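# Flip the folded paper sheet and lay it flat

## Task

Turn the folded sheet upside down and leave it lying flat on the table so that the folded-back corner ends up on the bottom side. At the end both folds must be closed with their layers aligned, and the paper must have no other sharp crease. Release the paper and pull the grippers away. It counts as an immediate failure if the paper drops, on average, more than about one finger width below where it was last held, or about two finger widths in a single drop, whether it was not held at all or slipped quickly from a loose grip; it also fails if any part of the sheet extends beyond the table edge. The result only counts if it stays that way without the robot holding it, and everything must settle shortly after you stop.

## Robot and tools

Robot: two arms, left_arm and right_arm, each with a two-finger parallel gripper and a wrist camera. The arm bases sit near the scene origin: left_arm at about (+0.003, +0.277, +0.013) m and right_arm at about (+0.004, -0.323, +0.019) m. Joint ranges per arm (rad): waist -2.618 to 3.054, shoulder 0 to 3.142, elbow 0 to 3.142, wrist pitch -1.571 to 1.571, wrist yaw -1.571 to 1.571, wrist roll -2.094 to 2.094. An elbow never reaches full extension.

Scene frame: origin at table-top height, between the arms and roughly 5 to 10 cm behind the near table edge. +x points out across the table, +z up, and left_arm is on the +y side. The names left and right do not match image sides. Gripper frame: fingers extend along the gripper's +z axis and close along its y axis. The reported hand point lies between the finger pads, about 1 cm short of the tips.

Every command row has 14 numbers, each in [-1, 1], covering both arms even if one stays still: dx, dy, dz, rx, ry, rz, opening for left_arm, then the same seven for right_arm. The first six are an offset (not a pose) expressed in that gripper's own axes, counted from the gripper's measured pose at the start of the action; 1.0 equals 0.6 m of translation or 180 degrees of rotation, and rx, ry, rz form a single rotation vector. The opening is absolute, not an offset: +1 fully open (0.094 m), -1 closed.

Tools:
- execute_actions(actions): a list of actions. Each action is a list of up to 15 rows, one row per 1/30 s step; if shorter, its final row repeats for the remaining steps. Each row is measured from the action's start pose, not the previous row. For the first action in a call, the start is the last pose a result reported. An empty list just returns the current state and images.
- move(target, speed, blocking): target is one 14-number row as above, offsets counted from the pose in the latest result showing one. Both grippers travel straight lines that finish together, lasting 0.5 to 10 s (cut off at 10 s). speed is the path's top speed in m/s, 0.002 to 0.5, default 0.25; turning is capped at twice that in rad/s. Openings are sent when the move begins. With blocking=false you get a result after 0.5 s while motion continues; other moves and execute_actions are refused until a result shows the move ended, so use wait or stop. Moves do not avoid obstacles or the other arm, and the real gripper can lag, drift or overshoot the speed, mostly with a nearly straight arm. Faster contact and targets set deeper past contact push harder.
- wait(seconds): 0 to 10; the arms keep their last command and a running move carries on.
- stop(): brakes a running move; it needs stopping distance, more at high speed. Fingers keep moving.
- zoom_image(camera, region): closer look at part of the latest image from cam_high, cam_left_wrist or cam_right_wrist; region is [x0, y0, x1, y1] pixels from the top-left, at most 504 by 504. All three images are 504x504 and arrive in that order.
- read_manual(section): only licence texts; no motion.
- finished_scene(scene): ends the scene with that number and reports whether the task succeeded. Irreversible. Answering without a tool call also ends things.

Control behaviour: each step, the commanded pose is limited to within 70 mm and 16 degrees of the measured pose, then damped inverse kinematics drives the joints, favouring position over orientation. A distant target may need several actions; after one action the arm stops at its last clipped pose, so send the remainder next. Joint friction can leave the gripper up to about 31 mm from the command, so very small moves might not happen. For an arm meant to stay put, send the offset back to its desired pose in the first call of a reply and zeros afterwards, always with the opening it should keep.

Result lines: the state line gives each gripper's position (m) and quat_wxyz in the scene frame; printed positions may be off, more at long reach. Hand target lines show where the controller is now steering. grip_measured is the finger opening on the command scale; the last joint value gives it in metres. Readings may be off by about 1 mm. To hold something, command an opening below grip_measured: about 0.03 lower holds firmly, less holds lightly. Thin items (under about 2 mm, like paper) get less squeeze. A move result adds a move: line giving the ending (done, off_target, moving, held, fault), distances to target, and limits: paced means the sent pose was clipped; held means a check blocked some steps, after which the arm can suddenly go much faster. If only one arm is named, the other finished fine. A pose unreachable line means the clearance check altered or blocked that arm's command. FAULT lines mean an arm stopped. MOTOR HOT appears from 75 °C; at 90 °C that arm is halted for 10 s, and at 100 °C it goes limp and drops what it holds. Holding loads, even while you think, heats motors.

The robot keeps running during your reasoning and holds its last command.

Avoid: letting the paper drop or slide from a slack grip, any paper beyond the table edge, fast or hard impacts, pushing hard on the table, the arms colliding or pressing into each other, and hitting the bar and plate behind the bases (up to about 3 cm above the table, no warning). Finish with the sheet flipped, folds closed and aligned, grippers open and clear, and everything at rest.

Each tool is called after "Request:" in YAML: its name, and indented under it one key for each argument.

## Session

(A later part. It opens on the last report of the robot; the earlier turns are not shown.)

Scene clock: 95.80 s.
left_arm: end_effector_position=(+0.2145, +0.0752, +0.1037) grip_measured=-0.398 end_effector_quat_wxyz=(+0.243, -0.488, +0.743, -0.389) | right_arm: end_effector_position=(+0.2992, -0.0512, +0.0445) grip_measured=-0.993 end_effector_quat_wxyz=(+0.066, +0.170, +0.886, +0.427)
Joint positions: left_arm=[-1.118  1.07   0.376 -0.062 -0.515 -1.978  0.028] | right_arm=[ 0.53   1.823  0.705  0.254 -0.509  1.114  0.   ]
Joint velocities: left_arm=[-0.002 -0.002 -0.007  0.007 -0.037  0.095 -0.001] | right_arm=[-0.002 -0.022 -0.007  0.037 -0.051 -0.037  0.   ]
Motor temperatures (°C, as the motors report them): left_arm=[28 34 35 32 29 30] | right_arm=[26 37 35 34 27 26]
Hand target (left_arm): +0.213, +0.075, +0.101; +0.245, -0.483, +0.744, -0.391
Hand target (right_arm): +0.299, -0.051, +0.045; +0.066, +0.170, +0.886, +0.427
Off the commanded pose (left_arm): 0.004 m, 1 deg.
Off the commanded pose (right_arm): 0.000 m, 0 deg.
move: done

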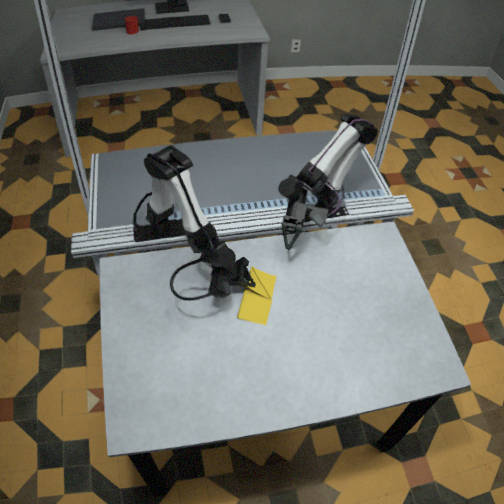

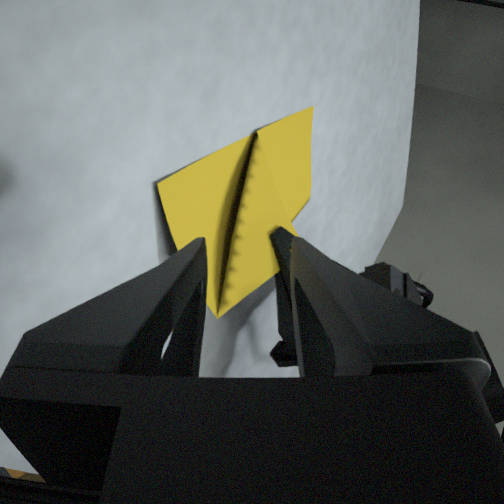

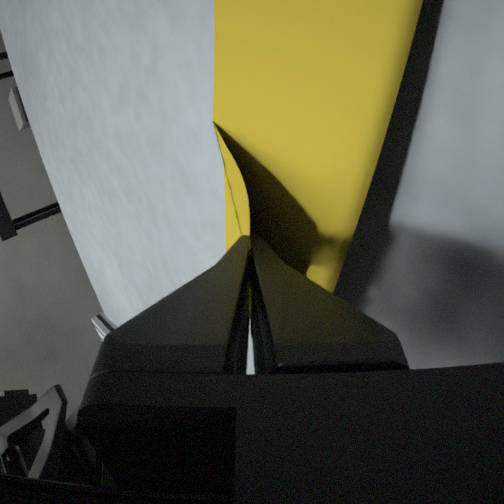

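Request:
move:
  target: [0.105,0.04,0.07,0,0.083,0,-0.3, 0,0.035,-0.025,0,0,0,-1]
  speed: 0.06

Scene clock: 108.77 s.
left_arm: end_effector_position=(+0.2091, +0.0075, +0.0679) grip_measured=-0.302 end_effector_quat_wxyz=(+0.147, -0.436, +0.763, -0.454) | right_arm: end_effector_position=(+0.2950, -0.0539, +0.0574) grip_measured=-0.993 end_effector_quat_wxyz=(+0.057, +0.174, +0.889, +0.419)
Joint positions: left_arm=[-1.118  1.416  0.325  0.451 -0.282 -1.942  0.033] | right_arm=[ 0.53   1.766  0.729  0.147 -0.509  1.114  0.   ]
Joint velocities: left_arm=[-0.032  0.007  0.002  0.022  0.007 -0.007 -0.   ] | right_arm=[ 0.007  0.007 -0.017 -0.007 -0.037 -0.037 -0.   ]
Motor temperatures (°C, as the motors report them): left_arm=[28 33 35 35 29 30] | right_arm=[26 38 35 35 27 26]
Hand target (left_arm): +0.207, +0.009, +0.061; +0.144, -0.433, +0.768, -0.449
Hand target (right_arm): +0.300, -0.050, +0.070; +0.066, +0.170, +0.886, +0.427
Off the commanded pose (left_arm): 0.007 m, 1 deg.
Off the commanded pose (right_arm): 0.015 m, 2 deg.
move: off_target (right_arm)

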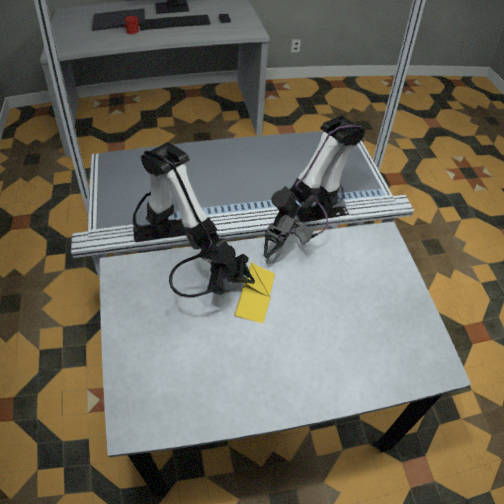

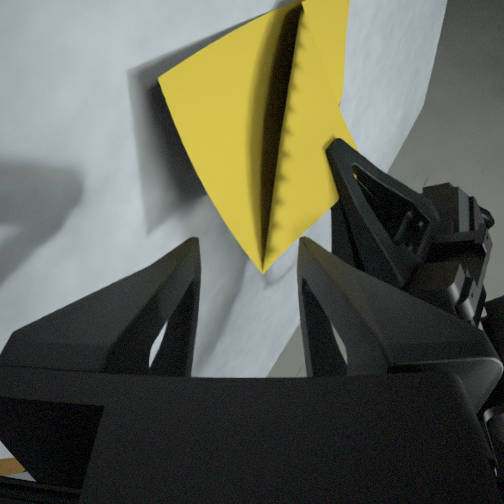

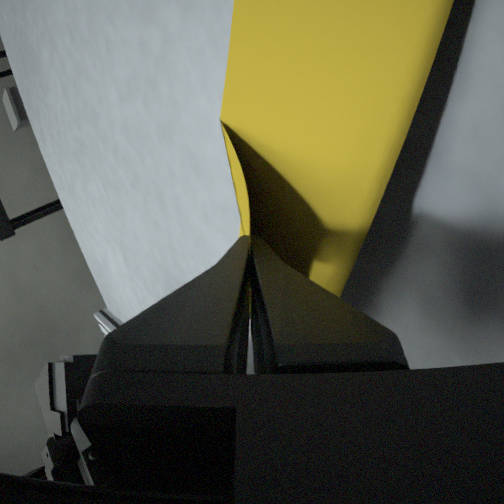

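Request:
move:
  target: [0.01,0.02,0,0.09,0,-0.07,-0.1, 0,0,0,0,0,0,-1]
  speed: 0.1

Scene clock: 114.67 s.
left_arm: end_effector_position=(+0.2030, +0.0038, +0.0633) grip_measured=-0.102 end_effector_quat_wxyz=(+0.163, -0.478, +0.643, -0.576) | right_arm: end_effector_position=(+0.2950, -0.0539, +0.0573) grip_measured=-0.993 end_effector_quat_wxyz=(+0.057, +0.174, +0.890, +0.418)
Joint positions: left_arm=[-1.254  1.837  0.152  1.315 -0.522 -2.089  0.042] | right_arm=[ 0.53   1.766  0.729  0.146 -0.509  1.114  0.   ]
Joint velocities: left_arm=[-0.017 -0.002 -0.002 -0.007  0.037 -0.022  0.001] | right_arm=[-0.002 -0.017 -0.012  0.007  0.051 -0.007 -0.   ]
Motor temperatures (°C, as the motors report them): left_arm=[28 33 35 36 29 30] | right_arm=[26 38 35 35 27 26]
Hand target (left_arm): +0.199, +0.006, +0.060; +0.161, -0.478, +0.645, -0.573
Hand target (right_arm): +0.295, -0.054, +0.057; +0.057, +0.174, +0.889, +0.419
Off the commanded pose (left_arm): 0.006 m, 2 deg.
Off the commanded pose (right_arm): 0.000 m, 0 deg.
joint sent to its limit (left arm) — the command would take joint 6 (wrist roll) past its lower limit, so that joint was sent only as far as its limit.
move: done

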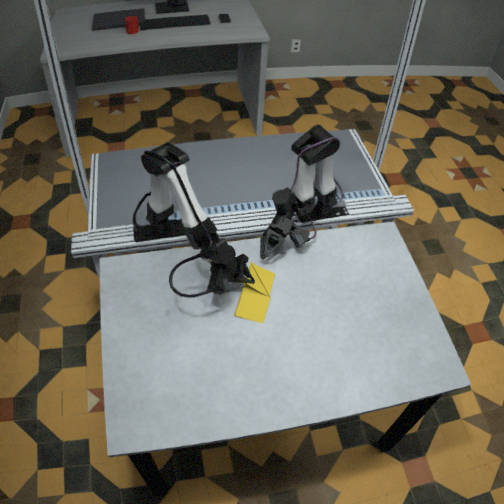

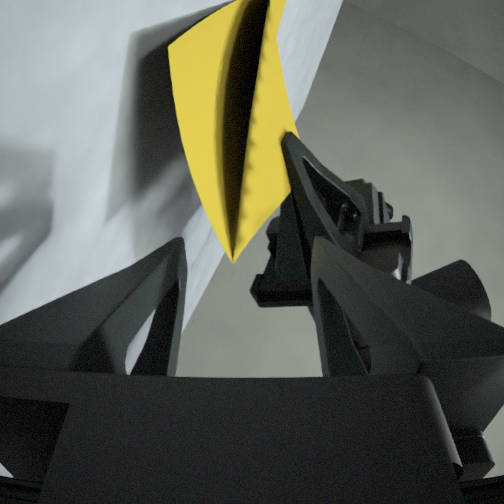

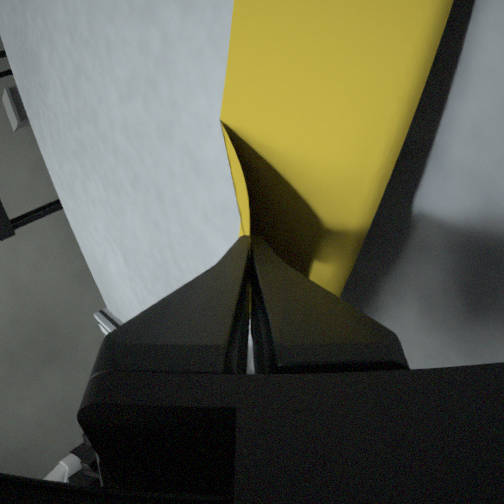

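Good. Advance.

Request:
move:
  target: [0,0.02,0.065,0,0,0,-0.1, 0,0,0,0,0,0,-1]
  speed: 0.04

Request:
zoom_image:
  camera: "cam_high"
  region: [200, 230, 310, 340]

Scene clock: 119.97 s.
left_arm: end_effector_position=(+0.2239, -0.0149, +0.0388) grip_measured=-0.102 end_effector_quat_wxyz=(+0.165, -0.482, +0.647, -0.568) | right_arm: end_effector_position=(+0.2950, -0.0539, +0.0573) grip_measured=-0.993 end_effector_quat_wxyz=(+0.057, +0.174, +0.890, +0.418)
Joint positions: left_arm=[-1.196  2.047  0.26   1.406 -0.473 -2.07   0.042] | right_arm=[ 0.53   1.766  0.729  0.146 -0.509  1.114  0.   ]
Joint velocities: left_arm=[-0.027  0.007  0.007 -0.037 -0.007 -0.051 -0.001] | right_arm=[ 0.002 -0.007  0.012 -0.037  0.007 -0.051  0.001]
Motor temperatures (°C, as the motors report them): left_arm=[28 33 35 38 29 30] | right_arm=[26 38 35 35 27 26]
Hand target (left_arm): +0.227, -0.020, +0.041; +0.163, -0.478, +0.643, -0.575
Hand target (right_arm): +0.295, -0.054, +0.057; +0.057, +0.174, +0.890, +0.418
Off the commanded pose (left_arm): 0.007 m, 1 deg.
Off the commanded pose (right_arm): 0.000 m, 0 deg.
move: done

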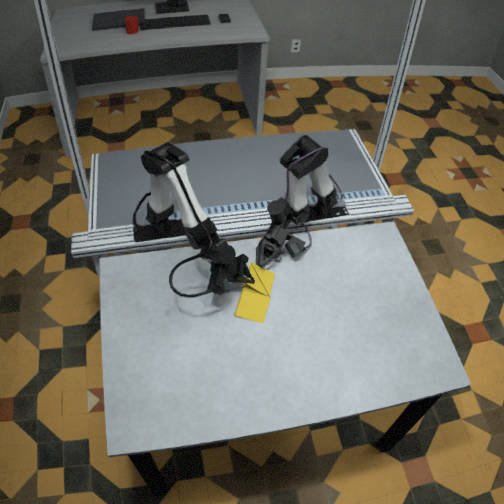

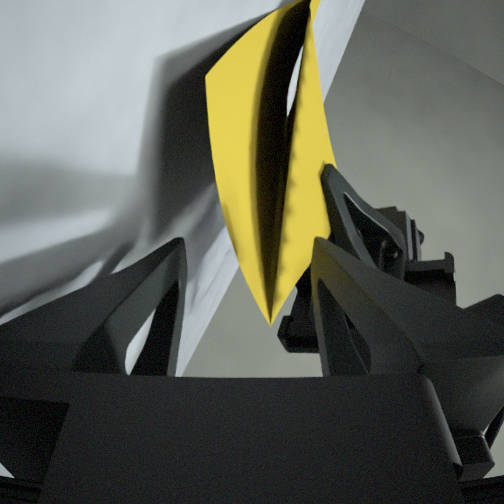

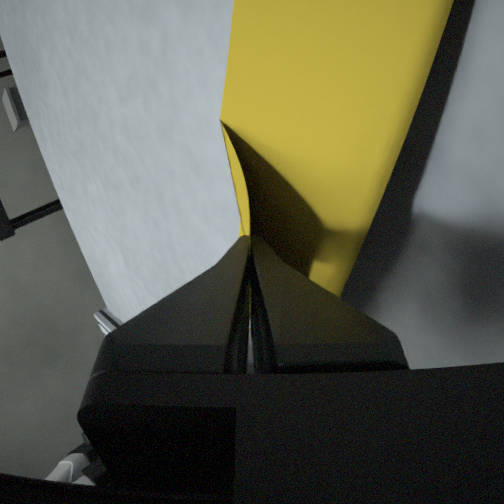

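Region (200, 230, 310, 340) of cam_high's 504x504 image, scaled by 4.582, with more detail than that image has.

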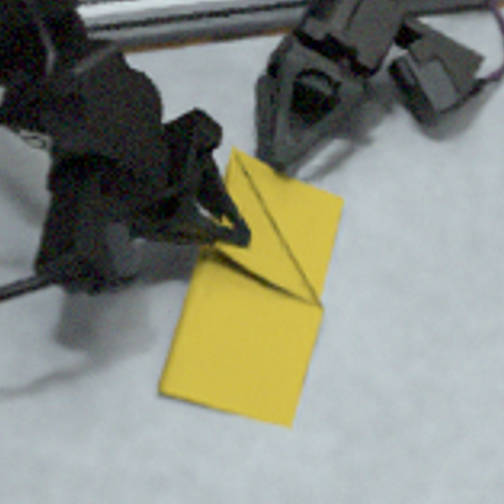

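Request:
move:
  target: [0.008,-0.028,0.06,0,0,0,-0.1, 0,0,0,0,0,0,-1]
  speed: 0.03

Request:
zoom_image:
  camera: "cam_high"
  region: [200, 230, 310, 340]

Scene clock: 124.53 s.
left_arm: end_effector_position=(+0.2537, -0.0347, +0.0458) grip_measured=-0.102 end_effector_quat_wxyz=(+0.165, -0.484, +0.642, -0.572) | right_arm: end_effector_position=(+0.2950, -0.0539, +0.0573) grip_measured=-0.993 end_effector_quat_wxyz=(+0.057, +0.174, +0.890, +0.418)
Joint positions: left_arm=[-1.123  2.047  0.382  1.308 -0.411 -2.046  0.042] | right_arm=[ 0.53   1.766  0.729  0.146 -0.509  1.114  0.   ]
Joint velocities: left_arm=[-0.022 -0.002  0.002 -0.037 -0.037  0.007 -0.002] | right_arm=[-0.002  0.002 -0.002  0.007  0.066  0.007 -0.001]
Motor temperatures (°C, as the motors report them): left_arm=[28 33 34 38 29 30] | right_arm=[26 39 35 35 27 26]
Hand target (left_arm): +0.256, -0.038, +0.044; +0.165, -0.482, +0.647, -0.568
Hand target (right_arm): +0.295, -0.054, +0.057; +0.057, +0.174, +0.890, +0.418
Off the commanded pose (left_arm): 0.004 m, 1 deg.
Off the commanded pose (right_arm): 0.000 m, 0 deg.
move: done

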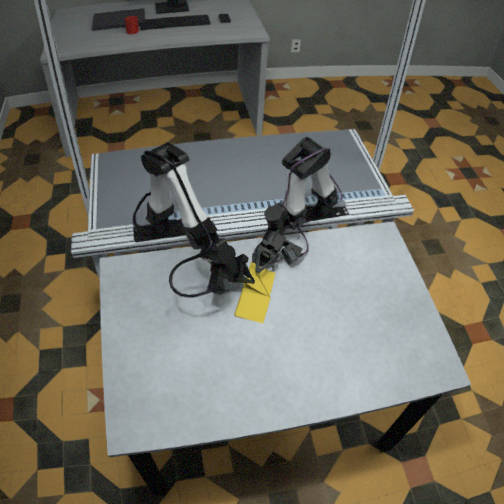

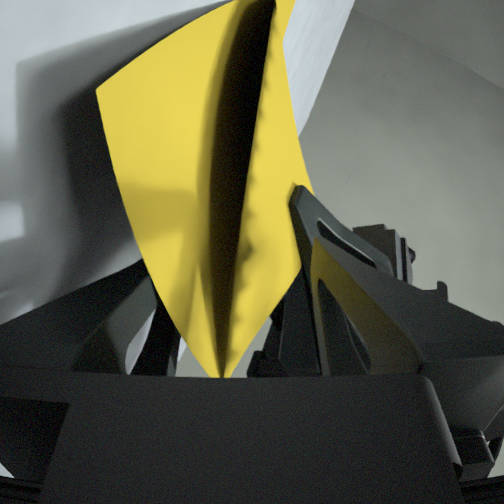

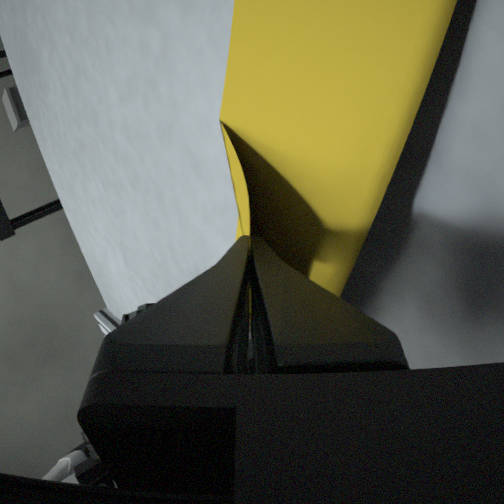

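Region (200, 230, 310, 340) of cam_high's 504x504 image, scaled by 4.582, with more detail than that image has.

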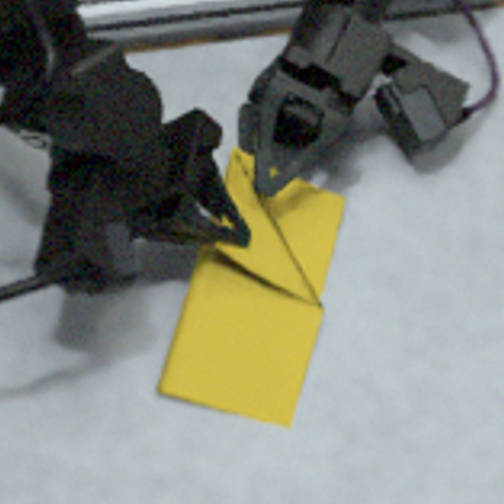

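Request:
execute_actions:
  actions:
    - [[0,0,0,0,0,0,-0.4,0,0,0,0,0,0,-1]]
    - [[0,0,0,0,0,0,-0.65,0,0,0,0,0,0,-1]]
    - [[0,0,0,0,0,0,-0.8,0,0,0,0,0,0,-1]]
    - [[0,0,0,0,0,0,-0.8,0,0,0,0,0,0,-0.8]]

Request:
move:
  target: [0,0,0,0,0,0,-0.88, 0,0,-0.1,0,0,0,-0.8]
  speed: 0.05

Request:
move:
  target: [0,0,0,0,0,0,-1, 0,0,-0.2,0,0,0,-1]

Request:
zoom_image:
  camera: "cam_high"
  region: [200, 230, 310, 340]

Scene clock: 132.27 s.
left_arm: end_effector_position=(+0.2534, -0.0347, +0.0450) grip_measured=-0.798 end_effector_quat_wxyz=(+0.165, -0.483, +0.643, -0.571) | right_arm: end_effector_position=(+0.2950, -0.0539, +0.0573) grip_measured=-0.802 end_effector_quat_wxyz=(+0.057, +0.174, +0.890, +0.418)
Joint positions: left_arm=[-1.123  2.047  0.382  1.304 -0.409 -2.045  0.009] | right_arm=[ 0.53   1.766  0.729  0.146 -0.509  1.114  0.009]
Joint velocities: left_arm=[-0.022 -0.007 -0.007 -0.081  0.007  0.022 -0.   ] | right_arm=[ 0.007 -0.017 -0.007 -0.037 -0.037 -0.051  0.   ]
Motor temperatures (°C, as the motors report them): left_arm=[28 34 34 39 29 30] | right_arm=[26 39 35 36 27 26]
Hand target (left_arm): +0.253, -0.035, +0.045; +0.165, -0.483, +0.643, -0.571
Hand target (right_arm): +0.295, -0.054, +0.057; +0.057, +0.174, +0.890, +0.418
Off the commanded pose (left_arm): 0.000 m, 0 deg.
Off the commanded pose (right_arm): 0.000 m, 0 deg.

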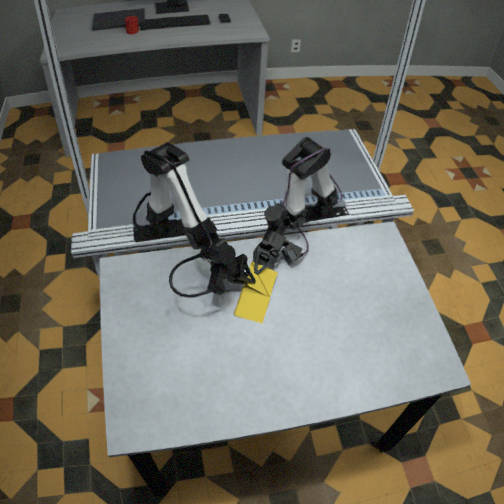

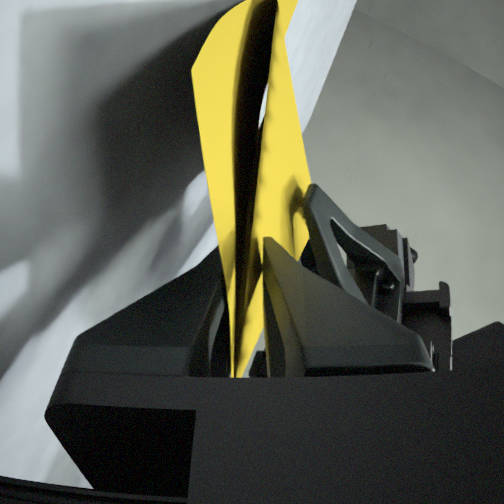

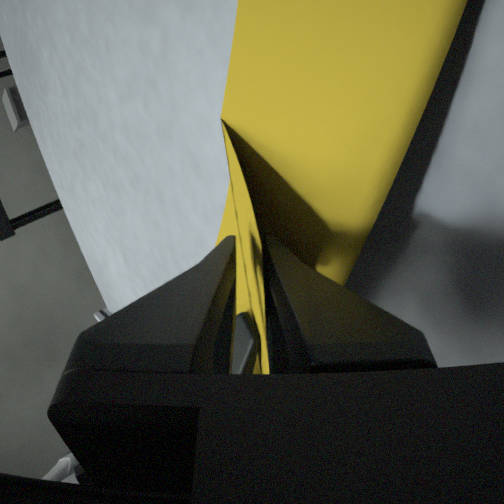

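Scene clock: 133.93 s.
left_arm: end_effector_position=(+0.2534, -0.0347, +0.0450) grip_measured=-0.878 end_effector_quat_wxyz=(+0.165, -0.483, +0.643, -0.571) | right_arm: end_effector_position=(+0.2856, -0.0919, +0.0973) grip_measured=-0.802 end_effector_quat_wxyz=(+0.063, +0.173, +0.889, +0.420)
Joint positions: left_arm=[-1.123  2.047  0.382  1.304 -0.409 -2.045  0.006] | right_arm=[ 0.432  1.555  0.714 -0.085 -0.564  1.023  0.009]
Joint velocities: left_arm=[-0.007  0.002  0.007 -0.051 -0.022  0.11  -0.   ] | right_arm=[-0.007 -0.007 -0.032 -0.051 -0.095 -0.037 -0.   ]
Motor temperatures (°C, as the motors report them): left_arm=[28 35 34 39 29 30] | right_arm=[26 39 35 36 27 26]
Hand target (left_arm): +0.253, -0.035, +0.045; +0.165, -0.483, +0.643, -0.571
Hand target (right_arm): +0.280, -0.096, +0.095; +0.057, +0.175, +0.889, +0.419
Off the commanded pose (left_arm): 0.000 m, 0 deg.
Off the commanded pose (right_arm): 0.008 m, 1 deg.
move: done

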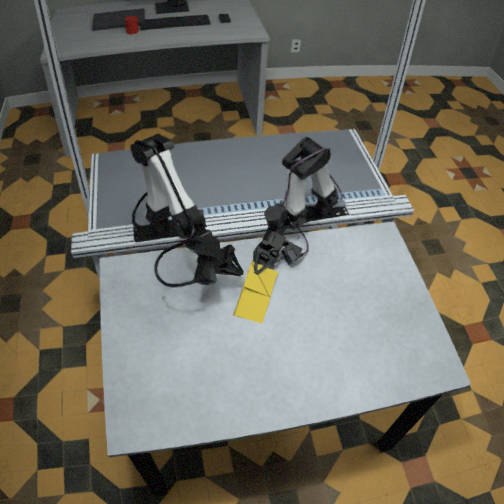

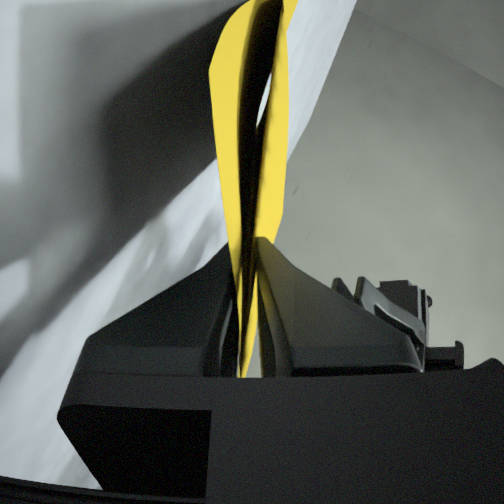

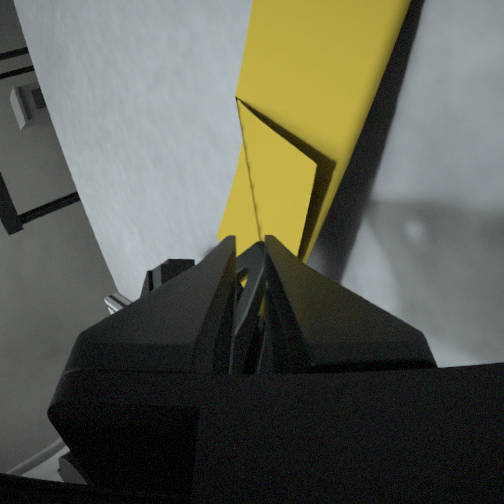

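Scene clock: 135.23 s.
left_arm: end_effector_position=(+0.2534, -0.0347, +0.0450) grip_measured=-0.983 end_effector_quat_wxyz=(+0.165, -0.483, +0.643, -0.571) | right_arm: end_effector_position=(+0.2519, -0.1758, +0.1674) grip_measured=-0.993 end_effector_quat_wxyz=(+0.062, +0.176, +0.890, +0.416)
Joint positions: left_arm=[-1.123  2.047  0.382  1.304 -0.409 -2.045  0.001] | right_arm=[ 0.152  1.239  0.817 -0.69  -0.705  0.726  0.   ]
Joint velocities: left_arm=[ 0.022  0.012  0.007 -0.022  0.037 -0.022  0.   ] | right_arm=[ 0.012 -0.002 -0.012 -0.095 -0.066 -0.037  0.001]
Motor temperatures (°C, as the motors report them): left_arm=[28 35 34 39 29 30] | right_arm=[26 39 35 36 27 26]
Hand target (left_arm): +0.253, -0.035, +0.045; +0.165, -0.483, +0.643, -0.571
Hand target (right_arm): +0.255, -0.177, +0.174; +0.065, +0.174, +0.888, +0.420
Off the commanded pose (left_arm): 0.000 m, 0 deg.
Off the commanded pose (right_arm): 0.008 m, 1 deg.
move: done

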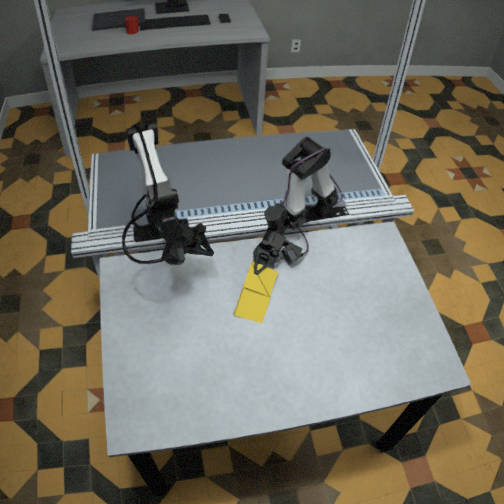

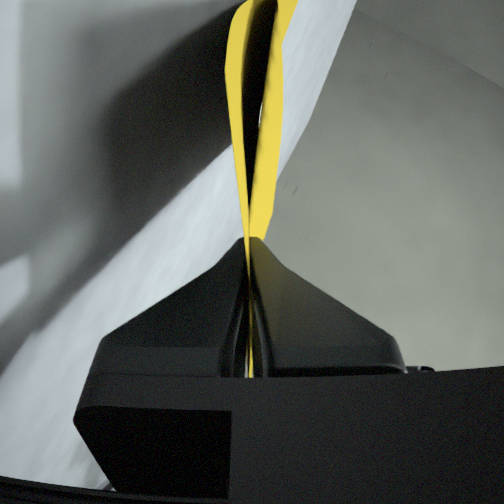

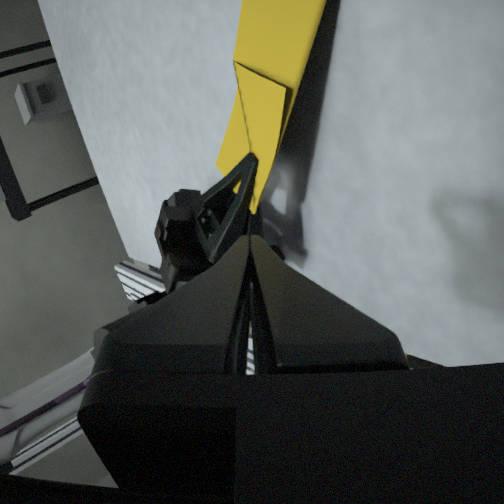

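Region (200, 230, 310, 340) of cam_high's 504x504 image, scaled by 4.582, with more detail than that image has.

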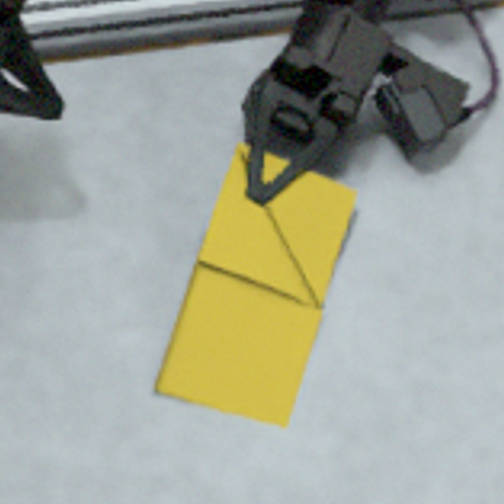

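Request:
move:
  target: [-0.075,-0.245,-0.077,-0.2,0,0.1,-1, 0,0,-0.1,0,0,0,-1]
  speed: 0.08

Request:
move:
  target: [0,0,0,0,0,0.95,-1, 0,0,0,0,0,0,-1]
  speed: 0.35

Request:
zoom_image:
  camera: "cam_high"
  region: [210, 200, 340, 330]

Scene clock: 146.03 s.
left_arm: end_effector_position=(+0.3049, +0.0441, +0.1782) grip_measured=-0.983 end_effector_quat_wxyz=(+0.100, -0.407, +0.849, -0.322) | right_arm: end_effector_position=(+0.2368, -0.2165, +0.1944) grip_measured=-0.993 end_effector_quat_wxyz=(+0.047, +0.183, +0.893, +0.409)
Joint positions: left_arm=[-0.687  1.446  1.101 -0.58   0.092 -1.545  0.001] | right_arm=[-0.03   1.225  0.954 -1.031 -0.764  0.495  0.   ]
Joint velocities: left_arm=[-0.012  0.022  0.002 -0.007 -0.081  0.007 -0.001] | right_arm=[ 0.007 -0.002 -0.012 -0.037 -0.022 -0.037 -0.001]
Motor temperatures (°C, as the motors report them): left_arm=[28 36 34 40 29 30] | right_arm=[26 37 37 35 27 26]
Hand target (left_arm): +0.305, +0.044, +0.174; +0.093, -0.407, +0.853, -0.314
Hand target (right_arm): +0.237, -0.218, +0.207; +0.063, +0.176, +0.890, +0.416
Off the commanded pose (left_arm): 0.004 m, 1 deg.
Off the commanded pose (right_arm): 0.012 m, 2 deg.
move: off_target (right_arm)

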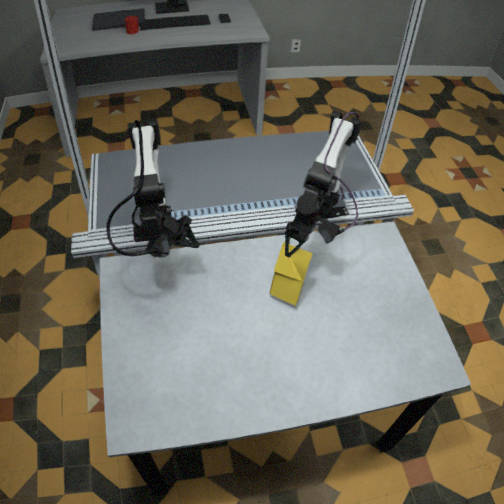

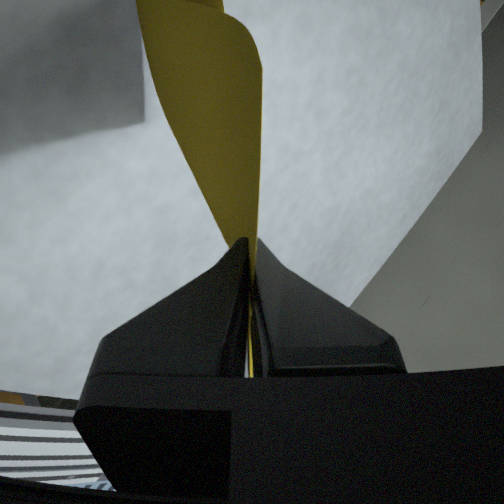

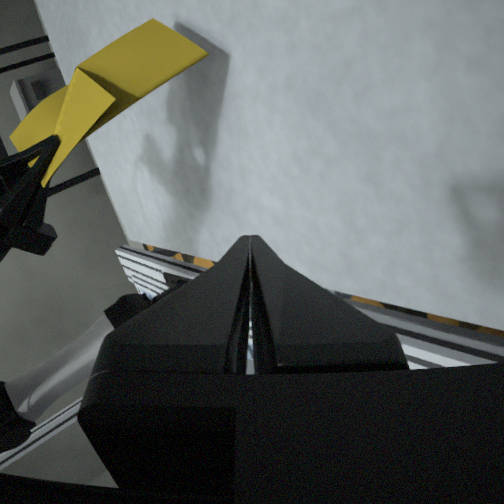

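Scene clock: 150.97 s.
left_arm: end_effector_position=(+0.3049, +0.0441, +0.1782) grip_measured=-0.983 end_effector_quat_wxyz=(+0.329, +0.812, +0.476, +0.073) | right_arm: end_effector_position=(+0.2368, -0.2165, +0.1944) grip_measured=-0.993 end_effector_quat_wxyz=(+0.047, +0.183, +0.893, +0.409)
Joint positions: left_arm=[-0.687  1.446  1.101 -0.58   0.092  1.43   0.001] | right_arm=[-0.03   1.225  0.954 -1.031 -0.764  0.495  0.   ]
Joint velocities: left_arm=[-0.007  0.002 -0.022  0.022  0.007  0.037 -0.   ] | right_arm=[-0.007  0.007  0.002  0.007 -0.066  0.007 -0.001]
Motor temperatures (°C, as the motors report them): left_arm=[28 36 35 39 29 30] | right_arm=[26 37 37 34 27 26]
Hand target (left_arm): +0.305, +0.044, +0.178; +0.329, +0.814, +0.472, +0.075
Hand target (right_arm): +0.237, -0.217, +0.194; +0.047, +0.183, +0.893, +0.409
Off the commanded pose (left_arm): 0.000 m, 1 deg.
Off the commanded pose (right_arm): 0.000 m, 0 deg.
move: done

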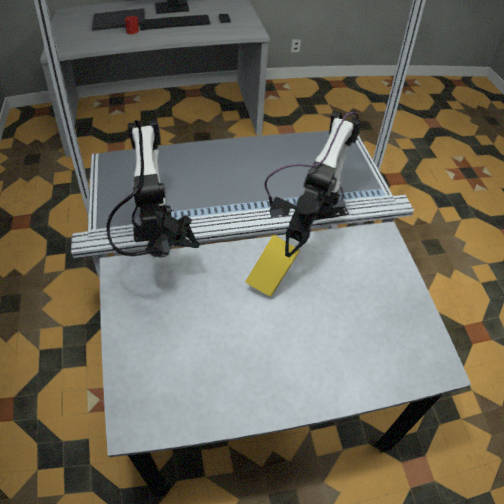

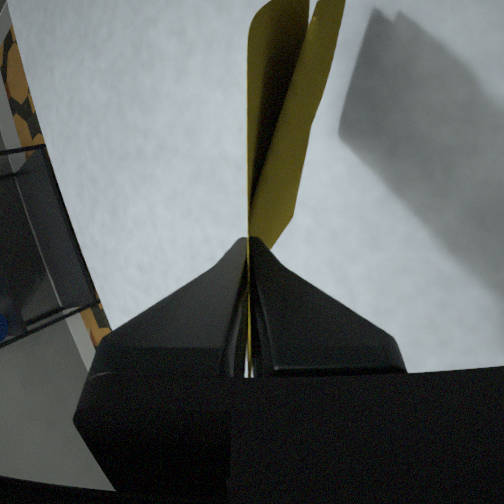

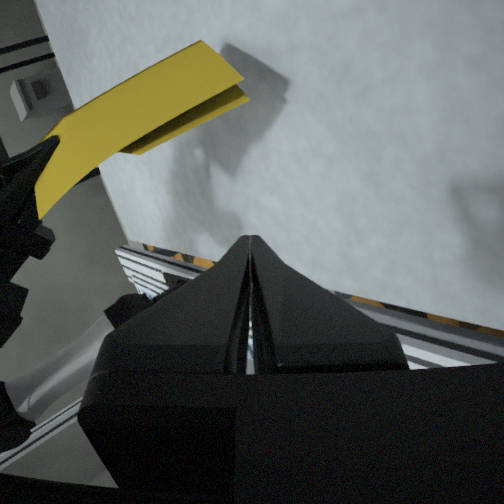

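Region (210, 200, 340, 330) of cam_high's 504x504 image, scaled by 3.877, with more detail than that image has.

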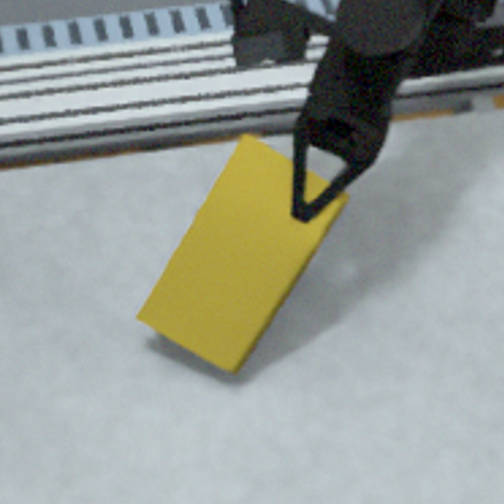

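Request:
move:
  target: [0.006,0.08,0.167,-0.14,0,0.09,-1, 0,0,0,0,0,0,-1]
  speed: 0.1

Scene clock: 157.53 s.
left_arm: end_effector_position=(+0.3865, -0.0139, +0.1380) grip_measured=-0.983 end_effector_quat_wxyz=(+0.487, +0.775, +0.334, +0.224) | right_arm: end_effector_position=(+0.2368, -0.2165, +0.1944) grip_measured=-0.993 end_effector_quat_wxyz=(+0.047, +0.183, +0.893, +0.409)
Joint positions: left_arm=[-0.687  1.74   0.856  0.41   0.076  1.672  0.001] | right_arm=[-0.03   1.225  0.954 -1.031 -0.764  0.495  0.   ]
Joint velocities: left_arm=[-0.002 -0.002 -0.002  0.051 -0.022  0.007  0.001] | right_arm=[-0.002 -0.007  0.002 -0.007  0.007  0.022 -0.   ]
Motor temperatures (°C, as the motors report them): left_arm=[28 36 35 40 29 30] | right_arm=[26 36 37 34 27 26]
Hand target (left_arm): +0.384, -0.014, +0.129; +0.484, +0.780, +0.330, +0.220
Hand target (right_arm): +0.237, -0.217, +0.194; +0.047, +0.183, +0.893, +0.409
Off the commanded pose (left_arm): 0.009 m, 1 deg.
Off the commanded pose (right_arm): 0.000 m, 0 deg.
move: done

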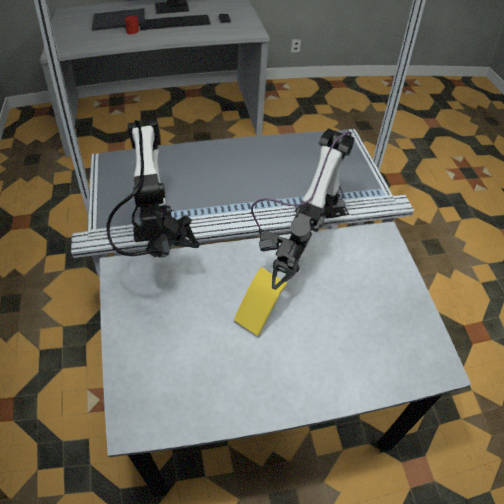

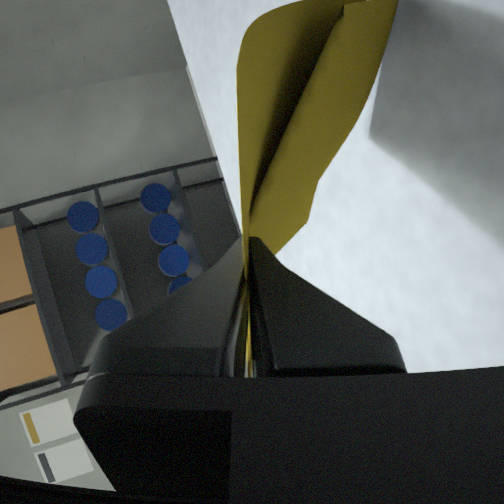

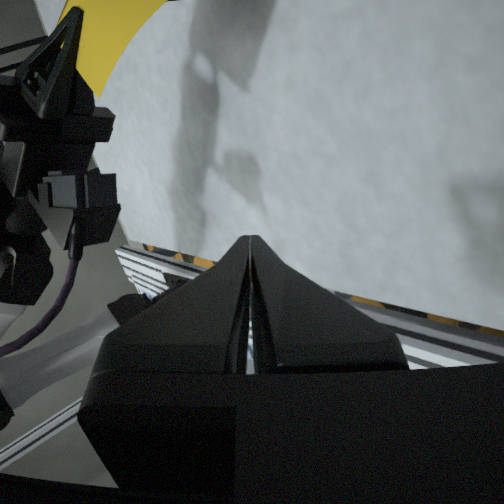

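Request:
move:
  target: [0.05,-0.23,-0.058,0,0,0,-1, 0,0,0,0,0,0,-1]
  speed: 0.05

Request:
zoom_image:
  camera: "cam_high"
  region: [220, 240, 340, 360]

Scene clock: 165.40 s.
left_arm: end_effector_position=(+0.3452, +0.0696, +0.0355) grip_measured=-0.983 end_effector_quat_wxyz=(+0.490, +0.772, +0.335, +0.228) | right_arm: end_effector_position=(+0.2368, -0.2165, +0.1944) grip_measured=-0.993 end_effector_quat_wxyz=(+0.047, +0.183, +0.893, +0.409)
Joint positions: left_arm=[-0.502  1.905  0.406  1.022  0.235  1.753  0.001] | right_arm=[-0.03   1.225  0.954 -1.031 -0.764  0.495  0.   ]
Joint velocities: left_arm=[-0.017  0.022 -0.012 -0.022  0.037 -0.022  0.   ] | right_arm=[ 0.002 -0.012 -0.007 -0.037  0.022 -0.051 -0.001]
Motor temperatures (°C, as the motors report them): left_arm=[28 36 35 41 29 30] | right_arm=[26 35 38 34 27 26]
Hand target (left_arm): +0.341, +0.072, +0.030; +0.487, +0.775, +0.334, +0.224
Hand target (right_arm): +0.237, -0.217, +0.194; +0.047, +0.183, +0.893, +0.409
Off the commanded pose (left_arm): 0.008 m, 1 deg.
Off the commanded pose (right_arm): 0.000 m, 0 deg.
move: done

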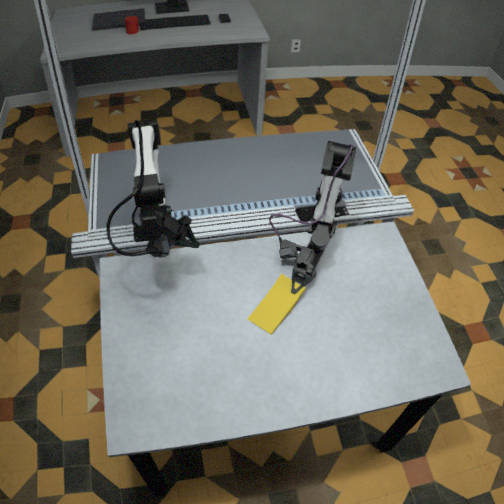

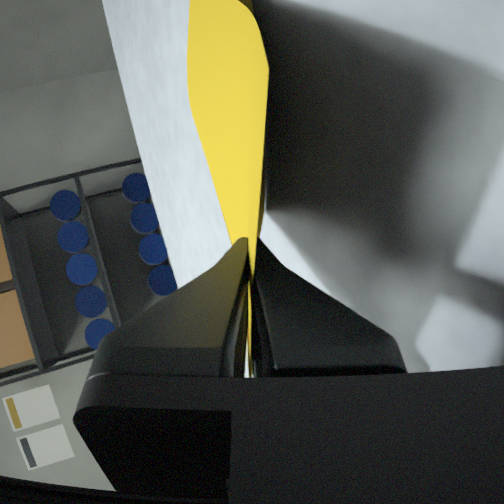

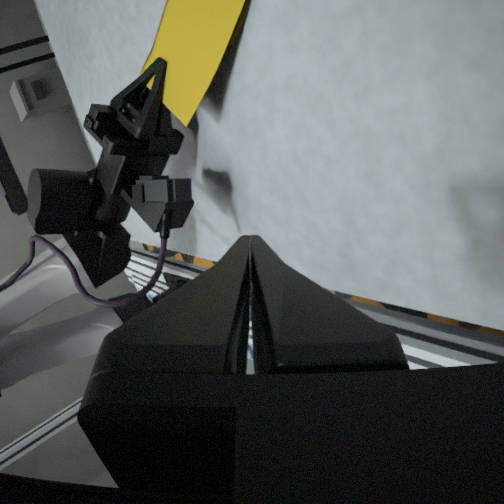

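Region (220, 240, 340, 360) of cam_high's 504x504 image, scaled by 4.200, with more detail than that image has.

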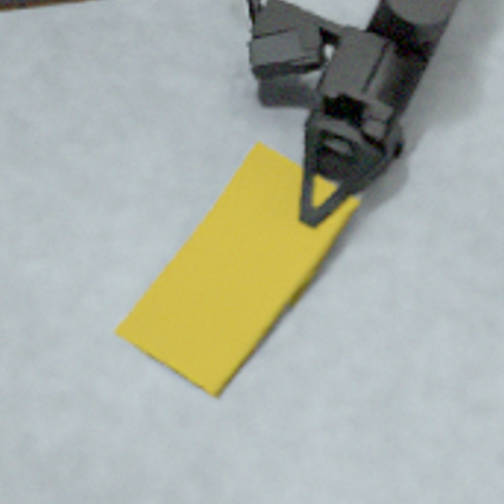

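Request:
move:
  target: [0,-0.036,0.008,0.02,0,0,-1, -0.135,0.067,0.448,0,0,0,-1]
  speed: 0.15

Scene clock: 171.83 s.
left_arm: end_effector_position=(+0.3425, +0.0709, +0.0231) grip_measured=-0.983 end_effector_quat_wxyz=(+0.478, +0.780, +0.338, +0.222) | right_arm: end_effector_position=(+0.3783, -0.0413, +0.0412) grip_measured=-0.993 end_effector_quat_wxyz=(+0.036, +0.185, +0.895, +0.405)
Joint positions: left_arm=[-0.502  1.939  0.406  1.024  0.231  1.762  0.001] | right_arm=[ 0.444  2.071  1.121 -0.033 -0.564  1.04   0.   ]
Joint velocities: left_arm=[ 0.012 -0.007 -0.022 -0.081 -0.022  0.007  0.   ] | right_arm=[-0.007 -0.002 -0.012 -0.007 -0.051 -0.022  0.   ]
Motor temperatures (°C, as the motors report them): left_arm=[28 36 35 42 29 30] | right_arm=[26 35 38 34 27 26]
Hand target (left_arm): +0.342, +0.073, +0.014; +0.466, +0.787, +0.342, +0.217
Hand target (right_arm): +0.384, -0.034, +0.041; +0.044, +0.182, +0.894, +0.408
Off the commanded pose (left_arm): 0.009 m, 2 deg.
Off the commanded pose (right_arm): 0.013 m, 1 deg.
move: off_target (right_arm)

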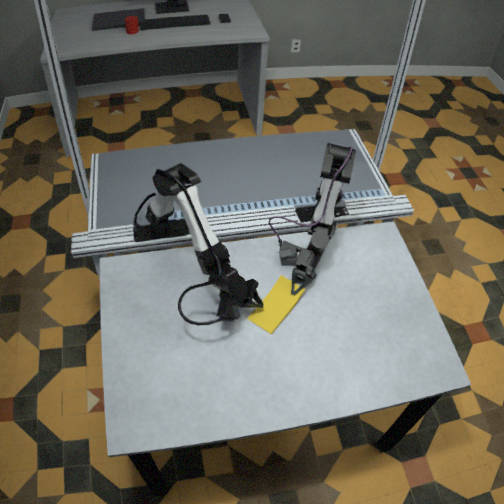

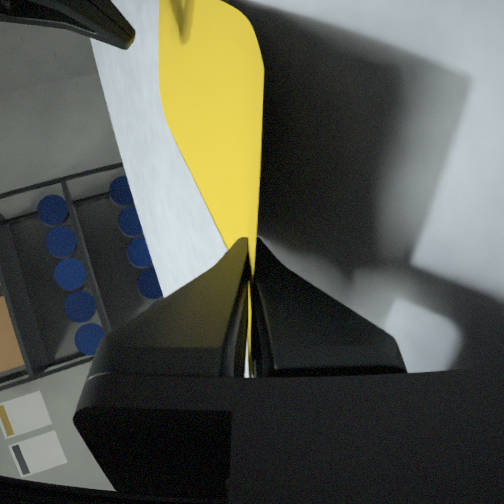

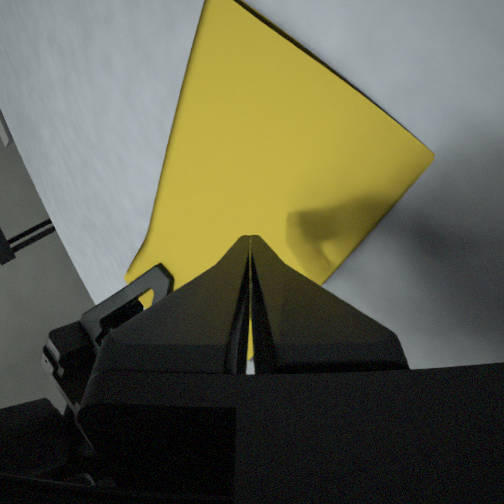

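Request:
move:
  target: [0,-0.022,0.006,0.03,0,0,-1, -0.035,-0.035,0.055,0,0,0,-1]
  speed: 0.03

Scene clock: 176.40 s.
left_arm: end_effector_position=(+0.3389, +0.0753, +0.0075) grip_measured=-0.983 end_effector_quat_wxyz=(+0.444, +0.799, +0.351, +0.205) | right_arm: end_effector_position=(+0.3933, -0.0352, +0.0150) grip_measured=-0.993 end_effector_quat_wxyz=(+0.036, +0.179, +0.892, +0.413)
Joint positions: left_arm=[-0.502  1.928  0.427  0.903  0.213  1.772  0.001] | right_arm=[ 0.435  2.186  1.164  0.047 -0.584  1.029  0.   ]
Joint velocities: left_arm=[-0.002 -0.022  0.012 -0.007 -0.007  0.037  0.001] | right_arm=[-0.007  0.012  0.007  0.037  0.066  0.007 -0.001]
Motor temperatures (°C, as the motors report them): left_arm=[28 37 35 42 29 30] | right_arm=[26 36 38 35 27 26]
Hand target (left_arm): +0.341, +0.073, +0.010; +0.441, +0.801, +0.348, +0.206
Hand target (right_arm): +0.398, -0.039, +0.002; +0.036, +0.185, +0.895, +0.405
Off the commanded pose (left_arm): 0.004 m, 1 deg.
Off the commanded pose (right_arm): 0.014 m, 1 deg.
move: off_target (right_arm)

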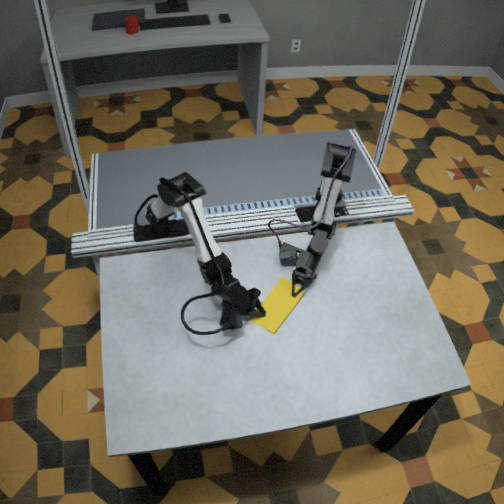

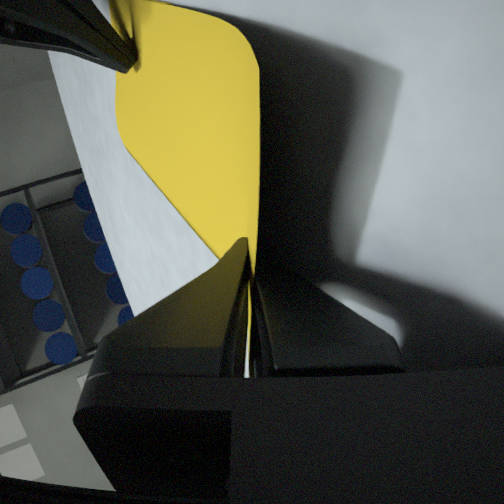

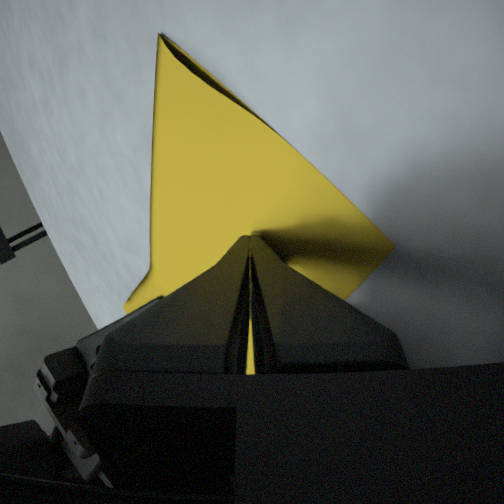

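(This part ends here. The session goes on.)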